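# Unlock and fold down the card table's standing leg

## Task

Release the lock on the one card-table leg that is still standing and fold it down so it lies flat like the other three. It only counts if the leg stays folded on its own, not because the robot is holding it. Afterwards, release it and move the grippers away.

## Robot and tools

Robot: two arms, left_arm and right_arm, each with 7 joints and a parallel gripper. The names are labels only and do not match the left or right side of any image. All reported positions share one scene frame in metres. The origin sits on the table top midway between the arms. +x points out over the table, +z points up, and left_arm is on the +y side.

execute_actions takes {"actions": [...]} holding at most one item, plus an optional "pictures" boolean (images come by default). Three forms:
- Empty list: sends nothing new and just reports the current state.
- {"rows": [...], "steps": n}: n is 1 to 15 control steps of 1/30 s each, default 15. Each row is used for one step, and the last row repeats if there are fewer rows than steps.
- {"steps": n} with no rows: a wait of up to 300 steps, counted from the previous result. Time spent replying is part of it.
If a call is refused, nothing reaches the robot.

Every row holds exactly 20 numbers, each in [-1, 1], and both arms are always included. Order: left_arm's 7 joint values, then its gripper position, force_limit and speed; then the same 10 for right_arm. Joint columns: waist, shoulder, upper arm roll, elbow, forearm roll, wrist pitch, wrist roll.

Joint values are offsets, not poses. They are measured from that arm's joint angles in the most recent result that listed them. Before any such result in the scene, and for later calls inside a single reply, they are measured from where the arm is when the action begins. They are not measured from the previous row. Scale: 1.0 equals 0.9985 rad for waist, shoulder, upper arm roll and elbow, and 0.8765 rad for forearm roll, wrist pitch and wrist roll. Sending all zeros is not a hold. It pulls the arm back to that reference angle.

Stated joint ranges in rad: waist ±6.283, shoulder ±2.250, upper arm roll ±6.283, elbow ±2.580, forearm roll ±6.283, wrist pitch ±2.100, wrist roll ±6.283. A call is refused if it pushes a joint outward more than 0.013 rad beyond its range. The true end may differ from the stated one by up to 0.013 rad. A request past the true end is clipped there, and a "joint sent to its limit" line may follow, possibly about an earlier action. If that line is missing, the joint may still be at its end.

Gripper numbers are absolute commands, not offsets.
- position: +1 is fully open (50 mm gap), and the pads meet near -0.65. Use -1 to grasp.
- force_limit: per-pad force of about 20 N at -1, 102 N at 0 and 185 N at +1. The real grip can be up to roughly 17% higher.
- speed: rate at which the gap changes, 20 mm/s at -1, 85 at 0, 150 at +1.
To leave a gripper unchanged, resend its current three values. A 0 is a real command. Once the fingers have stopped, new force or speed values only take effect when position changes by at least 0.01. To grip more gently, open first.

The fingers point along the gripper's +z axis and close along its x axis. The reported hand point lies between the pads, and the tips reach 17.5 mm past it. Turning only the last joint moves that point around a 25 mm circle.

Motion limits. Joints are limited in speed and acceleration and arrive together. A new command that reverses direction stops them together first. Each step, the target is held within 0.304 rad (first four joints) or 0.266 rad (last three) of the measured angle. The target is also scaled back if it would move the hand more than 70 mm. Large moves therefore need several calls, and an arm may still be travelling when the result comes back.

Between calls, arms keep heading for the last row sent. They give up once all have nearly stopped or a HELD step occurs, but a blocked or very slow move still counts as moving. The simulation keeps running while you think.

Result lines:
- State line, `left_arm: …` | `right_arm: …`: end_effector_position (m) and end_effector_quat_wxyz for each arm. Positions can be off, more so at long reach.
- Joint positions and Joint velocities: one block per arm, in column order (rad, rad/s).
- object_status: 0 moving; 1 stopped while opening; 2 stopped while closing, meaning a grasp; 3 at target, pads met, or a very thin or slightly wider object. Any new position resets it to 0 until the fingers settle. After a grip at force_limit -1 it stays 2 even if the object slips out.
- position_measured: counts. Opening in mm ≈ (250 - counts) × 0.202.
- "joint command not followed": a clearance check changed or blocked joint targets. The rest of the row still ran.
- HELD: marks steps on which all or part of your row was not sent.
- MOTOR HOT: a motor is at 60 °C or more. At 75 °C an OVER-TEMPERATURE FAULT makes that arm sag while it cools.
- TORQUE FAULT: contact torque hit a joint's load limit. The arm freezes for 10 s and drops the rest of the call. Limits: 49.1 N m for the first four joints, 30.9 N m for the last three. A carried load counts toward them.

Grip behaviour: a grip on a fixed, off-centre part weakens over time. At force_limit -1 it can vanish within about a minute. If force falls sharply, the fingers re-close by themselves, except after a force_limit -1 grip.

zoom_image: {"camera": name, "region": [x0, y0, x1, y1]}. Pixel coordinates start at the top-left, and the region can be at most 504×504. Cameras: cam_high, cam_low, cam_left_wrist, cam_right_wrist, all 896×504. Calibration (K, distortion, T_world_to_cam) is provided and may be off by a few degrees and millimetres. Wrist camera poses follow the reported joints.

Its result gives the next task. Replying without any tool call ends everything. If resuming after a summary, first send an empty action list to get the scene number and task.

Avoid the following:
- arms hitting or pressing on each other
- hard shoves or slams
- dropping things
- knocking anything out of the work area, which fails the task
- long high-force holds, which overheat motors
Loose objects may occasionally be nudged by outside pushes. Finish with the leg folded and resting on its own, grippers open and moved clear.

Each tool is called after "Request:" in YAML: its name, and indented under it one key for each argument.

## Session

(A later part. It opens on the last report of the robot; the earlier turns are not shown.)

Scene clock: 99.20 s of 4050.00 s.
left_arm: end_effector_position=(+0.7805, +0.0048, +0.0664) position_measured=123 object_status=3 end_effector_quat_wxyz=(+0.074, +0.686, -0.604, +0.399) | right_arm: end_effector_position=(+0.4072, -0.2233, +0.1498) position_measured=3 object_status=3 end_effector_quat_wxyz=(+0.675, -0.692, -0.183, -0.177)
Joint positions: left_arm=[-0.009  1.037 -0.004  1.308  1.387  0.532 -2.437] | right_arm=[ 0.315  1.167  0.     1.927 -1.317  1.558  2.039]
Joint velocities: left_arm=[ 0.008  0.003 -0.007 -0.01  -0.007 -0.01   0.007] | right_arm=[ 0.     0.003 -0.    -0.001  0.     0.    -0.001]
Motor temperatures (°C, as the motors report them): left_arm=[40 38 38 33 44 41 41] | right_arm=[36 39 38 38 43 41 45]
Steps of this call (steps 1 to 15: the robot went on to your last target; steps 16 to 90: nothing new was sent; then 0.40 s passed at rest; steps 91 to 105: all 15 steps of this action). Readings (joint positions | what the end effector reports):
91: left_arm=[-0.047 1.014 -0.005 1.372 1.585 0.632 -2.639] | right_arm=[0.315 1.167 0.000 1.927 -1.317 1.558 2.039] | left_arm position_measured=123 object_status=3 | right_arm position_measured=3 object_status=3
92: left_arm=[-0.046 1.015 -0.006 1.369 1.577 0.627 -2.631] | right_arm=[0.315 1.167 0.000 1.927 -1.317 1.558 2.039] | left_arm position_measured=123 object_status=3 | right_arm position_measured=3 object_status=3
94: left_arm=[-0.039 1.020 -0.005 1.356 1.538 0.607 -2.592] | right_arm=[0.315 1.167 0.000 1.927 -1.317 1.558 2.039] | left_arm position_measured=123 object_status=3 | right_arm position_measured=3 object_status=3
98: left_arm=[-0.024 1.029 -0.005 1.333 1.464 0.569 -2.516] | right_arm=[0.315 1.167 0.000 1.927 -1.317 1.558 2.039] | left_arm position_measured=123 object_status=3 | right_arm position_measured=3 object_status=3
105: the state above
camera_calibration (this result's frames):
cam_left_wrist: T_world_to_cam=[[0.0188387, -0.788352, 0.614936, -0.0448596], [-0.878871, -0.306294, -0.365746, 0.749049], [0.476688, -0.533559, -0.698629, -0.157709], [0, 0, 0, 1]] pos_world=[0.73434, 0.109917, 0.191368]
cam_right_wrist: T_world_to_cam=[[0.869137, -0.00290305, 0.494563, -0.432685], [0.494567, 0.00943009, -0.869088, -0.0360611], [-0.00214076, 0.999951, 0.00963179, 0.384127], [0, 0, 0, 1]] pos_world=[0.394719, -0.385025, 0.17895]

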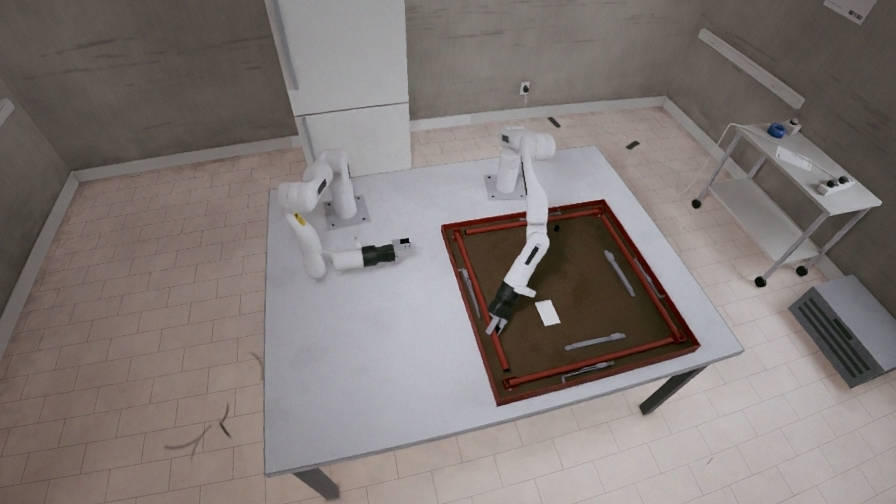

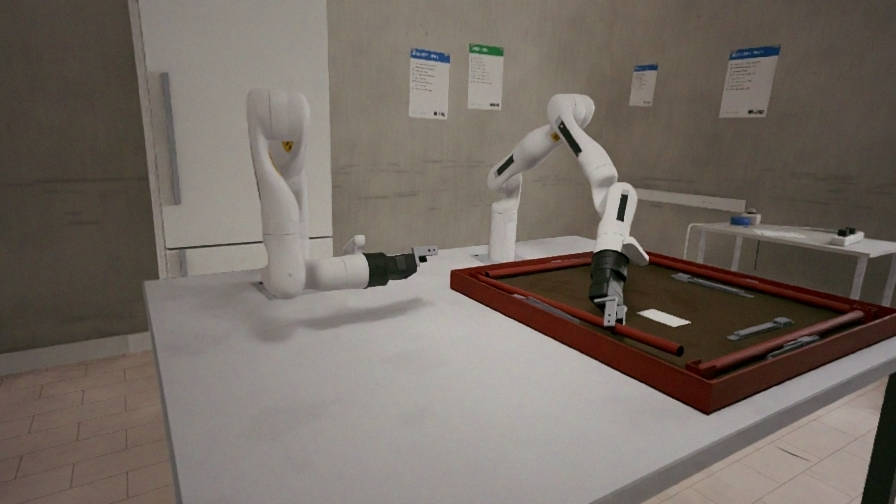

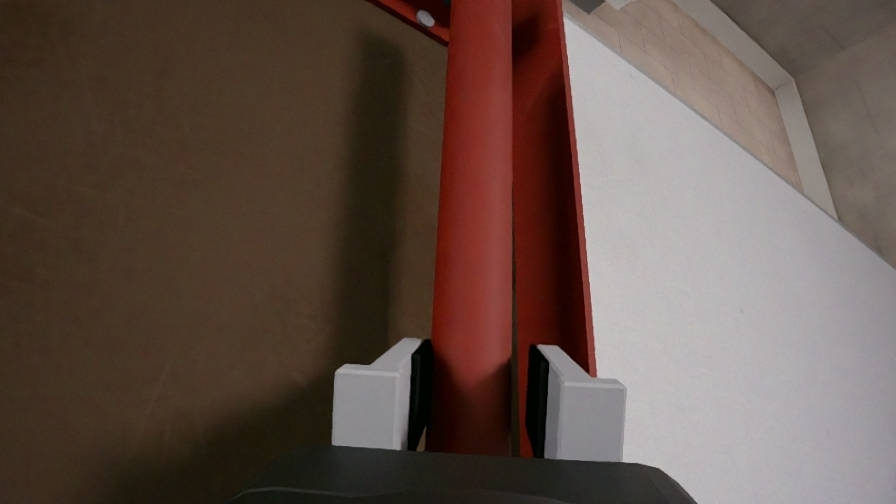

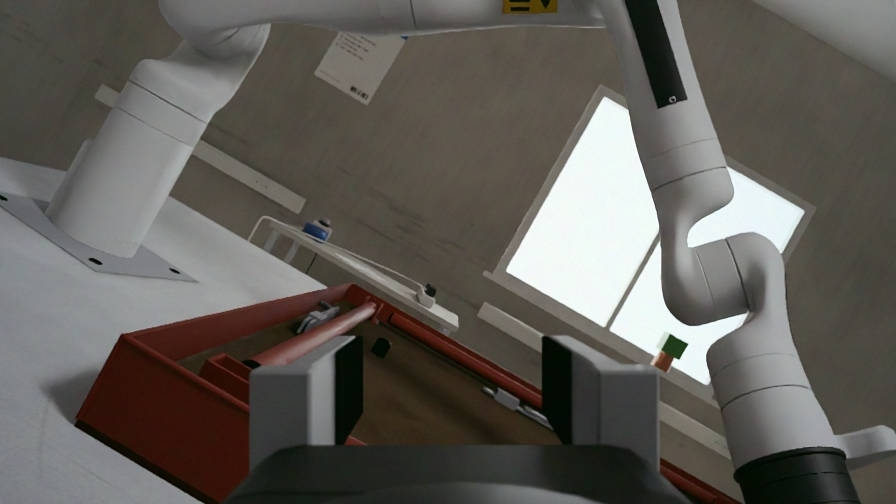

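Request:
execute_actions:
  actions:
    - {"rows":[[0,0.006,0,0,0,0,0,1,-0.5,-1,0,0,0,0,0,0,0,1,-0.5,-0.3]]}
  pictures: false

Request:
execute_actions:
  actions:
    - {"steps":28}
  pictures: false

Request:
execute_actions:
  actions:
    - {"rows":[[-0.008,0,0,0,0,0,0,1,-0.5,-1,0,0,0,0,0,0,0,1,-0.5,-0.3],[-0.008,0,0,0,0,0,0,1,-0.5,-1,0,0,0,0,0,0,0,1,-0.5,-0.3],[-0.008,0,0,0,0,0,0,1,-0.5,-1,0,0,0,0,0,0,0,1,-0.5,-0.3],[-0.008,0,0,0,0,0,0,1,-0.5,-1,0,0,0,0,0,0,0,1,-0.5,-0.3],[-0.016,0,0,0,0,0,0,1,-0.5,-1,0,0,0,0,0,0,0,1,-0.5,-0.3],[-0.016,0,0,0,0,0,0,1,-0.5,-1,0,0,0,0,0,0,0,1,-0.5,-0.3],[-0.016,0,0,0,0,0,0,1,-0.5,-1,0,0,0,0,0,0,0,1,-0.5,-0.3],[-0.016,0,0,0,0,0,0,1,-0.5,-1,0,0,0,0,0,0,0,1,-0.5,-0.3],[-0.024,0,0,0,0,0,0,1,-0.5,-1,0,0,0,0,0,0,0,1,-0.5,-0.3]]}

Request:
zoom_image:
  camera: "cam_low"
  region: [500,230,780,390]

Scene clock: 102.43 s of 4050.00 s.
left_arm: end_effector_position=(+0.7785, +0.0061, +0.0594) position_measured=74 object_status=0 end_effector_quat_wxyz=(+0.076, +0.689, -0.603, +0.395) | right_arm: end_effector_position=(+0.4072, -0.2233, +0.1498) position_measured=3 object_status=3 end_effector_quat_wxyz=(+0.675, -0.692, -0.183, -0.177)
Joint positions: left_arm=[-0.009  1.046 -0.005  1.309  1.386  0.532 -2.437] | right_arm=[ 0.315  1.167  0.     1.927 -1.317  1.558  2.039]
Joint velocities: left_arm=[ 0.003 -0.005  0.002 -0.004  0.001  0.002 -0.   ] | right_arm=[ 0.001 -0.     0.001 -0.    -0.     0.    -0.001]
Motor temperatures (°C, as the motors report them): left_arm=[40 39 38 33 44 41 41] | right_arm=[36 39 38 38 43 41 45]
Steps of this call (steps 1 to 15: the robot went on to your last target; steps 16 to 82: nothing new was sent; steps 83 to 97: all 15 steps of this action). Readings (joint positions | what the end effector reports):
83: left_arm=[-0.008 1.039 -0.005 1.308 1.386 0.532 -2.437] | right_arm=[0.315 1.167 0.000 1.927 -1.317 1.558 2.039] | left_arm position_measured=120 object_status=0 | right_arm position_measured=3 object_status=3
84: left_arm=[-0.009 1.042 -0.004 1.307 1.387 0.532 -2.437] | right_arm=[0.315 1.167 0.000 1.927 -1.317 1.558 2.039] | left_arm position_measured=117 object_status=0 | right_arm position_measured=3 object_status=3
86: left_arm=[-0.010 1.046 -0.005 1.310 1.386 0.531 -2.437] | right_arm=[0.315 1.167 0.000 1.927 -1.317 1.558 2.039] | left_arm position_measured=110 object_status=0 | right_arm position_measured=3 object_status=3
90: left_arm=[-0.010 1.046 -0.005 1.310 1.386 0.531 -2.437] | right_arm=[0.315 1.167 0.000 1.927 -1.317 1.558 2.039] | left_arm position_measured=97 object_status=0 | right_arm position_measured=3 object_status=3
97: the state above

Scene clock: 103.37 s of 4050.00 s.
left_arm: end_effector_position=(+0.7792, +0.0050, +0.0618) position_measured=3 object_status=0 end_effector_quat_wxyz=(+0.076, +0.688, -0.604, +0.396) | right_arm: end_effector_position=(+0.4072, -0.2233, +0.1498) position_measured=3 object_status=3 end_effector_quat_wxyz=(+0.675, -0.692, -0.183, -0.177)
Joint positions: left_arm=[-0.009  1.043 -0.004  1.308  1.387  0.532 -2.437] | right_arm=[ 0.315  1.167  0.     1.927 -1.317  1.558  2.039]
Joint velocities: left_arm=[ 0.001  0.    -0.001  0.001  0.001  0.001  0.   ] | right_arm=[ 0.001  0.001  0.     0.     0.    -0.    -0.   ]
Motor temperatures (°C, as the motors report them): left_arm=[40 39 38 33 44 41 41] | right_arm=[36 39 38 38 43 41 45]
Steps of this call (steps 1 to 15: the robot went on to your last target; steps 16 to 28: nothing new was sent). Readings (joint positions | what the end effector reports):
1: left_arm=[-0.009 1.045 -0.005 1.309 1.386 0.532 -2.437] | right_arm=[0.315 1.167 0.000 1.927 -1.317 1.558 2.039] | left_arm position_measured=71 object_status=0 | right_arm position_measured=3 object_status=3
2: left_arm=[-0.009 1.045 -0.004 1.309 1.386 0.532 -2.437] | right_arm=[0.315 1.167 0.000 1.927 -1.317 1.558 2.039] | left_arm position_measured=68 object_status=0 | right_arm position_measured=3 object_status=3
4: left_arm=[-0.009 1.045 -0.004 1.309 1.386 0.532 -2.437] | right_arm=[0.315 1.167 0.000 1.927 -1.317 1.558 2.039] | left_arm position_measured=61 object_status=0 | right_arm position_measured=3 object_status=3
8: left_arm=[-0.009 1.044 -0.004 1.308 1.387 0.532 -2.437] | right_arm=[0.315 1.167 0.000 1.927 -1.317 1.558 2.039] | left_arm position_measured=48 object_status=0 | right_arm position_measured=3 object_status=3
28: the state above
All arms were judged still, so your last target was given up. Only a new action makes them travel on or press farther. Fingers that are still opening or closing keep moving.

Scene clock: 103.87 s of 4050.00 s.
left_arm: end_effector_position=(+0.7865, +0.0230, +0.0618) position_measured=3 object_status=3 end_effector_quat_wxyz=(+0.071, +0.695, -0.595, +0.397) | right_arm: end_effector_position=(+0.4072, -0.2233, +0.1498) position_measured=3 object_status=3 end_effector_quat_wxyz=(+0.675, -0.692, -0.183, -0.177)
Joint positions: left_arm=[-0.033  1.043 -0.004  1.308  1.387  0.532 -2.437] | right_arm=[ 0.315  1.167  0.     1.927 -1.317  1.558  2.039]
Joint velocities: left_arm=[-0.     0.     0.006  0.001 -0.     0.003 -0.   ] | right_arm=[ 0.    -0.001  0.     0.     0.    -0.     0.   ]
Motor temperatures (°C, as the motors report them): left_arm=[40 39 38 33 44 41 41] | right_arm=[36 39 38 38 43 41 45]
Steps of this call (steps 1 to 15: all 15 steps of this action). Readings (joint positions | what the end effector reports):
1: left_arm=[-0.010 1.043 -0.004 1.308 1.387 0.532 -2.437] | right_arm=[0.315 1.167 0.000 1.927 -1.317 1.558 2.039] | left_arm position_measured=3 object_status=3 | right_arm position_measured=3 object_status=3
2: left_arm=[-0.013 1.043 -0.002 1.308 1.387 0.533 -2.437] | right_arm=[0.315 1.167 0.000 1.927 -1.317 1.558 2.039] | left_arm position_measured=3 object_status=3 | right_arm position_measured=3 object_status=3
4: left_arm=[-0.016 1.043 -0.005 1.308 1.387 0.532 -2.437] | right_arm=[0.315 1.167 0.000 1.927 -1.317 1.558 2.039] | left_arm position_measured=3 object_status=3 | right_arm position_measured=3 object_status=3
8: left_arm=[-0.024 1.043 -0.005 1.308 1.387 0.532 -2.437] | right_arm=[0.315 1.167 0.000 1.927 -1.317 1.558 2.039] | left_arm position_measured=3 object_status=3 | right_arm position_measured=3 object_status=3
15: the state above
camera_calibration (this result's frames):
cam_left_wrist: T_world_to_cam=[[0.0412177, -0.788342, 0.613855, -0.0452847], [-0.873302, -0.326917, -0.361204, 0.754063], [0.485432, -0.521192, -0.701936, -0.161016], [0, 0, 0, 1]] pos_world=[0.738554, 0.126896, 0.187146]
cam_right_wrist: T_world_to_cam=[[0.869134, -0.00290459, 0.494569, -0.432687], [0.494573, 0.0094285, -0.869085, -0.036065], [-0.0021387, 0.999951, 0.00963116, 0.384127], [0, 0, 0, 1]] pos_world=[0.394721, -0.385025, 0.17895]

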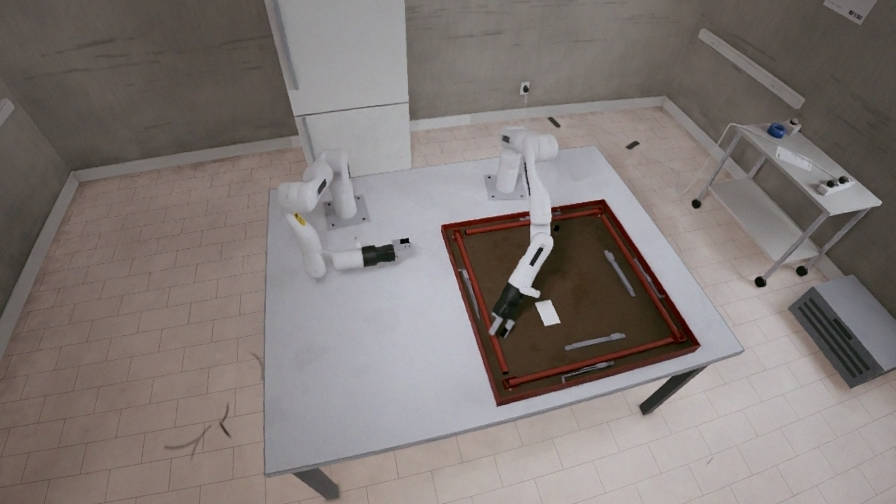

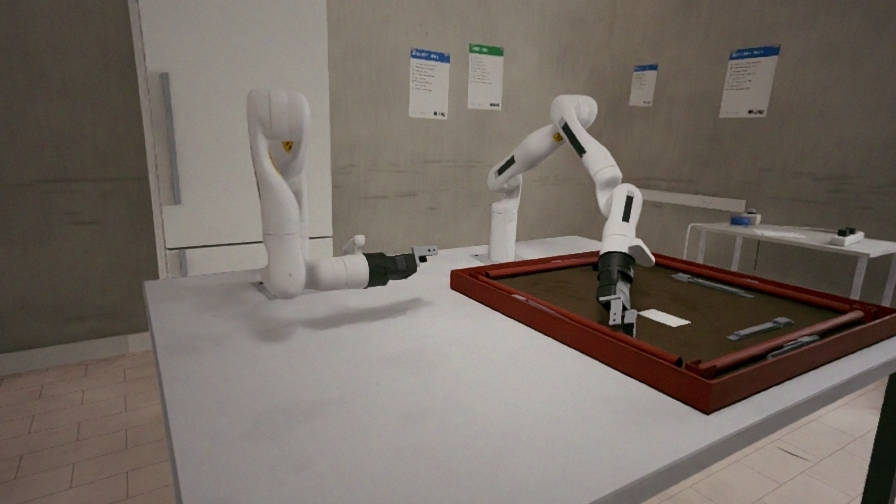

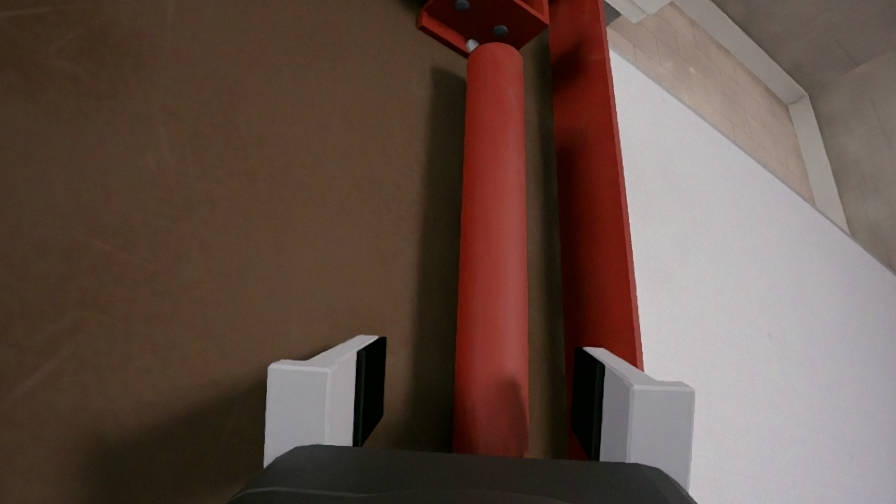

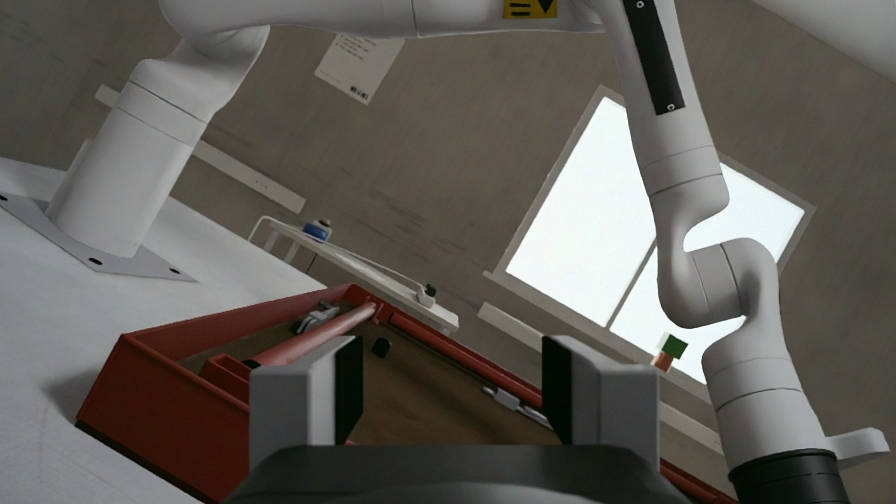

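Region (500, 230, 780, 390) of cam_low's 896x504 image, scaled by 1.800, with more detail than that image has; it fills the top 288 rows of this view, and the rest is white.

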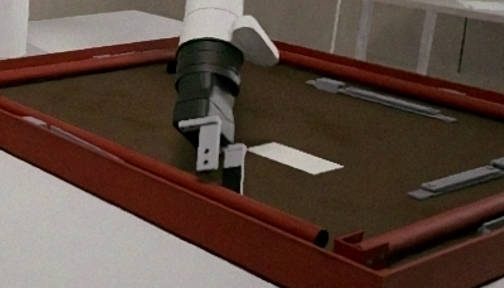

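The leg is down and free, so the left arm can retreat.

Request:
execute_actions:
  actions:
    - {"rows":[[-0.02,-0.45,0,0,0,0,0,1,-0.5,-1,0,0,0,0,0,0,0,1,-0.5,-0.3]]}
  pictures: false

Request:
execute_actions:
  actions:
    - {"rows":[[-0.4,-0.4,0,0.2,0,0,0,1,-0.5,-1,0,0,0,0,0,0,0,1,-0.5,-0.3]]}
  pictures: false

Request:
execute_actions:
  actions:
    - {"steps":70}

Request:
zoom_image:
  camera: "cam_low"
  region: [440,230,780,420]

Scene clock: 106.07 s of 4050.00 s.
left_arm: end_effector_position=(+0.8206, +0.0288, +0.2737) position_measured=3 object_status=3 end_effector_quat_wxyz=(+0.003, +0.640, -0.588, +0.495) | right_arm: end_effector_position=(+0.4072, -0.2233, +0.1498) position_measured=3 object_status=3 end_effector_quat_wxyz=(+0.675, -0.692, -0.183, -0.177)
Joint positions: left_arm=[-0.045  0.781 -0.004  1.309  1.386  0.532 -2.437] | right_arm=[ 0.315  1.167  0.     1.927 -1.317  1.558  2.039]
Joint velocities: left_arm=[-0.025 -0.628 -0.001 -0.005  0.004 -0.    -0.   ] | right_arm=[-0.001  0.001 -0.001 -0.     0.     0.    -0.001]
Motor temperatures (°C, as the motors report them): left_arm=[40 39 38 33 44 41 41] | right_arm=[36 39 38 38 43 41 45]
Steps of this call (steps 1 to 15: the robot went on to your last target; steps 16 to 51: nothing new was sent; steps 52 to 66: all 15 steps of this action). Readings (joint positions | what the end effector reports):
52: left_arm=[-0.033 1.042 -0.004 1.308 1.387 0.532 -2.437] | right_arm=[0.315 1.167 0.000 1.927 -1.317 1.558 2.039] | left_arm position_measured=3 object_status=3 | right_arm position_measured=3 object_status=3
53: left_arm=[-0.033 1.038 -0.004 1.310 1.386 0.532 -2.437] | right_arm=[0.315 1.167 0.000 1.927 -1.317 1.558 2.039] | left_arm position_measured=3 object_status=3 | right_arm position_measured=3 object_status=3
55: left_arm=[-0.035 1.012 -0.004 1.312 1.385 0.532 -2.437] | right_arm=[0.315 1.167 0.000 1.927 -1.317 1.558 2.039] | left_arm position_measured=3 object_status=3 | right_arm position_measured=3 object_status=3
59: left_arm=[-0.039 0.927 -0.004 1.310 1.386 0.532 -2.437] | right_arm=[0.315 1.167 0.000 1.927 -1.317 1.558 2.039] | left_arm position_measured=3 object_status=3 | right_arm position_measured=3 object_status=3
66: the state above

Scene clock: 106.57 s of 4050.00 s.
left_arm: end_effector_position=(+0.8158, +0.2246, +0.4187) position_measured=3 object_status=3 end_effector_quat_wxyz=(-0.098, +0.671, -0.502, +0.537) | right_arm: end_effector_position=(+0.4072, -0.2233, +0.1498) position_measured=3 object_status=3 end_effector_quat_wxyz=(+0.675, -0.692, -0.183, -0.177)
Joint positions: left_arm=[-0.293  0.513 -0.004  1.436  1.387  0.532 -2.437] | right_arm=[ 0.315  1.167  0.     1.927 -1.317  1.558  2.039]
Joint velocities: left_arm=[-0.61  -0.522 -0.006  0.287 -0.001 -0.004 -0.   ] | right_arm=[-0.     0.002  0.     0.001  0.     0.    -0.001]
Motor temperatures (°C, as the motors report them): left_arm=[40 39 38 33 44 41 41] | right_arm=[36 39 38 38 43 41 45]
Steps of this call (steps 1 to 15: all 15 steps of this action). Readings (joint positions | what the end effector reports):
1: left_arm=[-0.047 0.760 -0.004 1.309 1.387 0.532 -2.437] | right_arm=[0.315 1.167 0.000 1.927 -1.317 1.558 2.039] | left_arm position_measured=3 object_status=3 | right_arm position_measured=3 object_status=3
2: left_arm=[-0.051 0.742 -0.003 1.311 1.387 0.533 -2.437] | right_arm=[0.315 1.167 0.000 1.927 -1.317 1.558 2.039] | left_arm position_measured=3 object_status=3 | right_arm position_measured=3 object_status=3
4: left_arm=[-0.076 0.707 0.000 1.326 1.387 0.534 -2.437] | right_arm=[0.315 1.167 0.000 1.927 -1.317 1.558 2.039] | left_arm position_measured=3 object_status=3 | right_arm position_measured=3 object_status=3
8: left_arm=[-0.153 0.632 -0.002 1.370 1.387 0.533 -2.437] | right_arm=[0.315 1.167 0.000 1.927 -1.317 1.558 2.039] | left_arm position_measured=3 object_status=3 | right_arm position_measured=3 object_status=3
15: the state above

Scene clock: 108.90 s of 4050.00 s.
left_arm: end_effector_position=(+0.7847, +0.3350, +0.4756) position_measured=3 object_status=3 end_effector_quat_wxyz=(-0.157, +0.691, -0.450, +0.544) | right_arm: end_effector_position=(+0.4072, -0.2233, +0.1498) position_measured=3 object_status=3 end_effector_quat_wxyz=(+0.675, -0.692, -0.183, -0.177)
Joint positions: left_arm=[-0.445  0.382 -0.004  1.509  1.386  0.532 -2.437] | right_arm=[ 0.315  1.167  0.     1.927 -1.317  1.558  2.039]
Joint velocities: left_arm=[-0.    -0.001  0.001 -0.    -0.001 -0.    -0.   ] | right_arm=[-0.002 -0.001  0.001 -0.001 -0.    -0.     0.   ]
Motor temperatures (°C, as the motors report them): left_arm=[40 39 38 33 44 41 41] | right_arm=[36 39 38 38 43 41 45]
Steps of this call (steps 1 to 30: the robot went on to your last target; steps 31 to 70: nothing new was sent). Readings (joint positions | what the end effector reports):
1: left_arm=[-0.314 0.495 -0.004 1.445 1.387 0.532 -2.437] | right_arm=[0.315 1.167 0.000 1.927 -1.317 1.558 2.039] | left_arm position_measured=3 object_status=3 | right_arm position_measured=3 object_status=3
2: left_arm=[-0.334 0.478 -0.004 1.455 1.387 0.532 -2.437] | right_arm=[0.315 1.167 0.000 1.927 -1.317 1.558 2.039] | left_arm position_measured=3 object_status=3 | right_arm position_measured=3 object_status=3
4: left_arm=[-0.375 0.442 -0.004 1.475 1.387 0.532 -2.437] | right_arm=[0.315 1.167 0.000 1.927 -1.317 1.558 2.039] | left_arm position_measured=3 object_status=3 | right_arm position_measured=3 object_status=3
8: left_arm=[-0.436 0.389 -0.008 1.503 1.387 0.530 -2.437] | right_arm=[0.315 1.167 0.000 1.927 -1.317 1.558 2.039] | left_arm position_measured=3 object_status=3 | right_arm position_measured=3 object_status=3
70: the state above
All arms were judged still, so your last target was given up. Only a new action makes them travel on or press farther. Fingers that are still opening or closing keep moving.
camera_calibration (this result's frames):
cam_left_wrist: T_world_to_cam=[[0.0744027, -0.780707, 0.620452, -0.0849552], [-0.431008, -0.586238, -0.685972, 0.898196], [0.899276, -0.216381, -0.380109, -0.286988], [0, 0, 0, 1]] pos_world=[0.651532, 0.398132, 0.559761]
cam_right_wrist: T_world_to_cam=[[0.869131, -0.00290605, 0.494574, -0.432689], [0.494578, 0.00942723, -0.869082, -0.0360687], [-0.00213687, 0.999951, 0.00963076, 0.384126], [0, 0, 0, 1]] pos_world=[0.394723, -0.385025, 0.178951]

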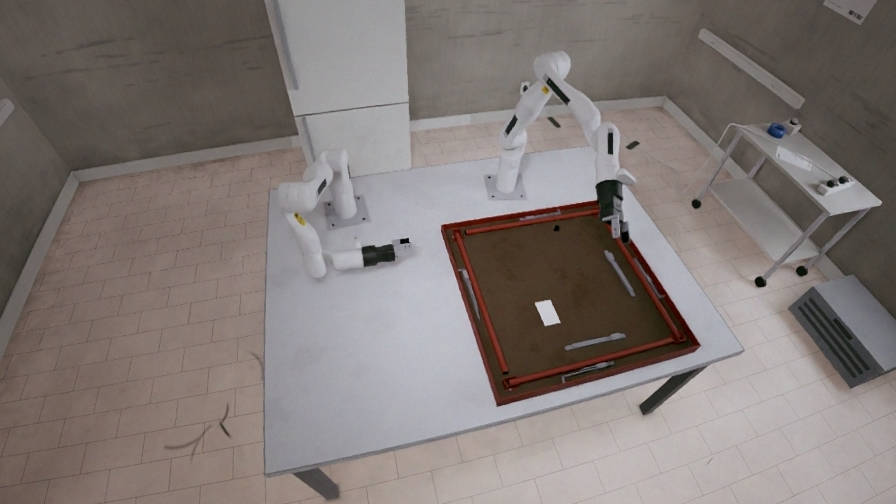

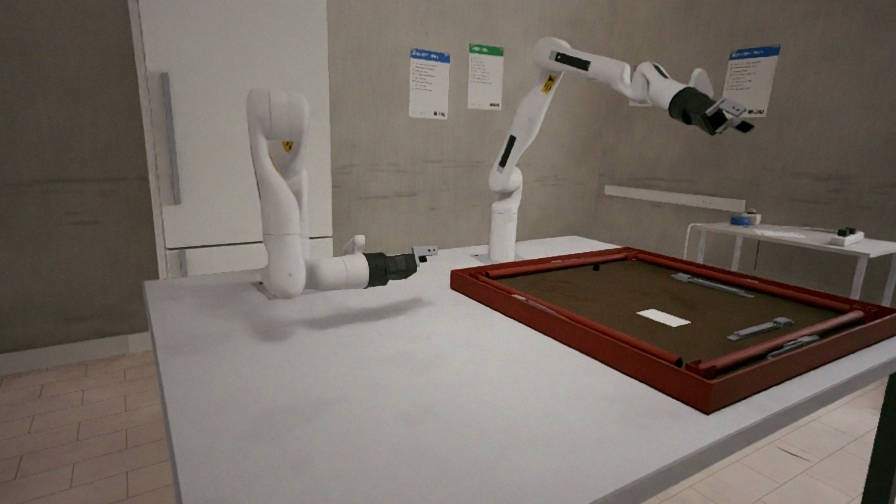

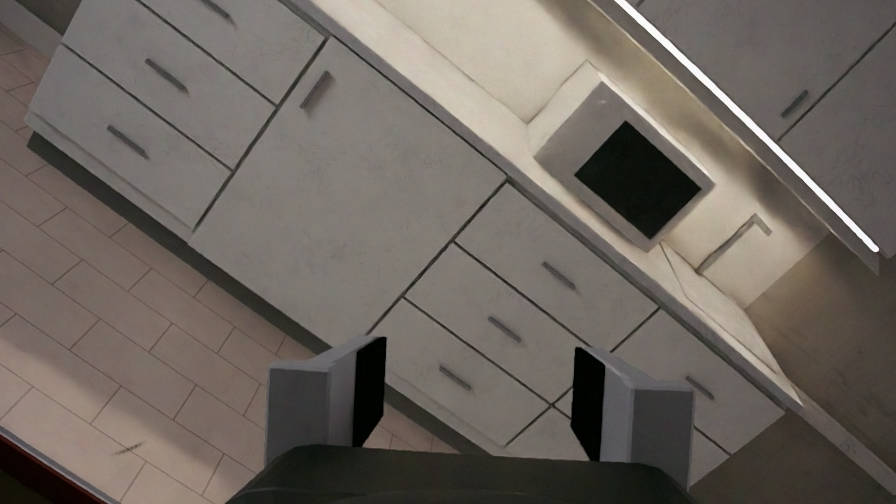

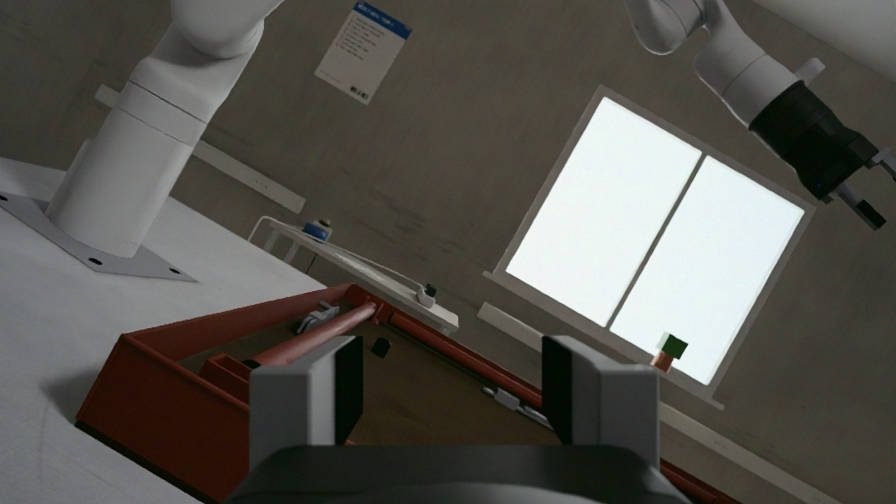

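Region (440, 230, 780, 420) of cam_low's 896x504 image, scaled by 1.482, with more detail than that image has; it fills the top 282 rows of this view, and the rest is white.

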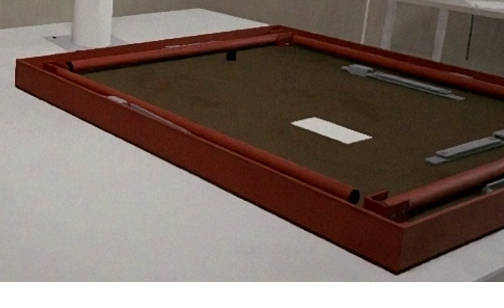

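Request:
finished_scene:
  scene: 2

The scene is finished: the task was done.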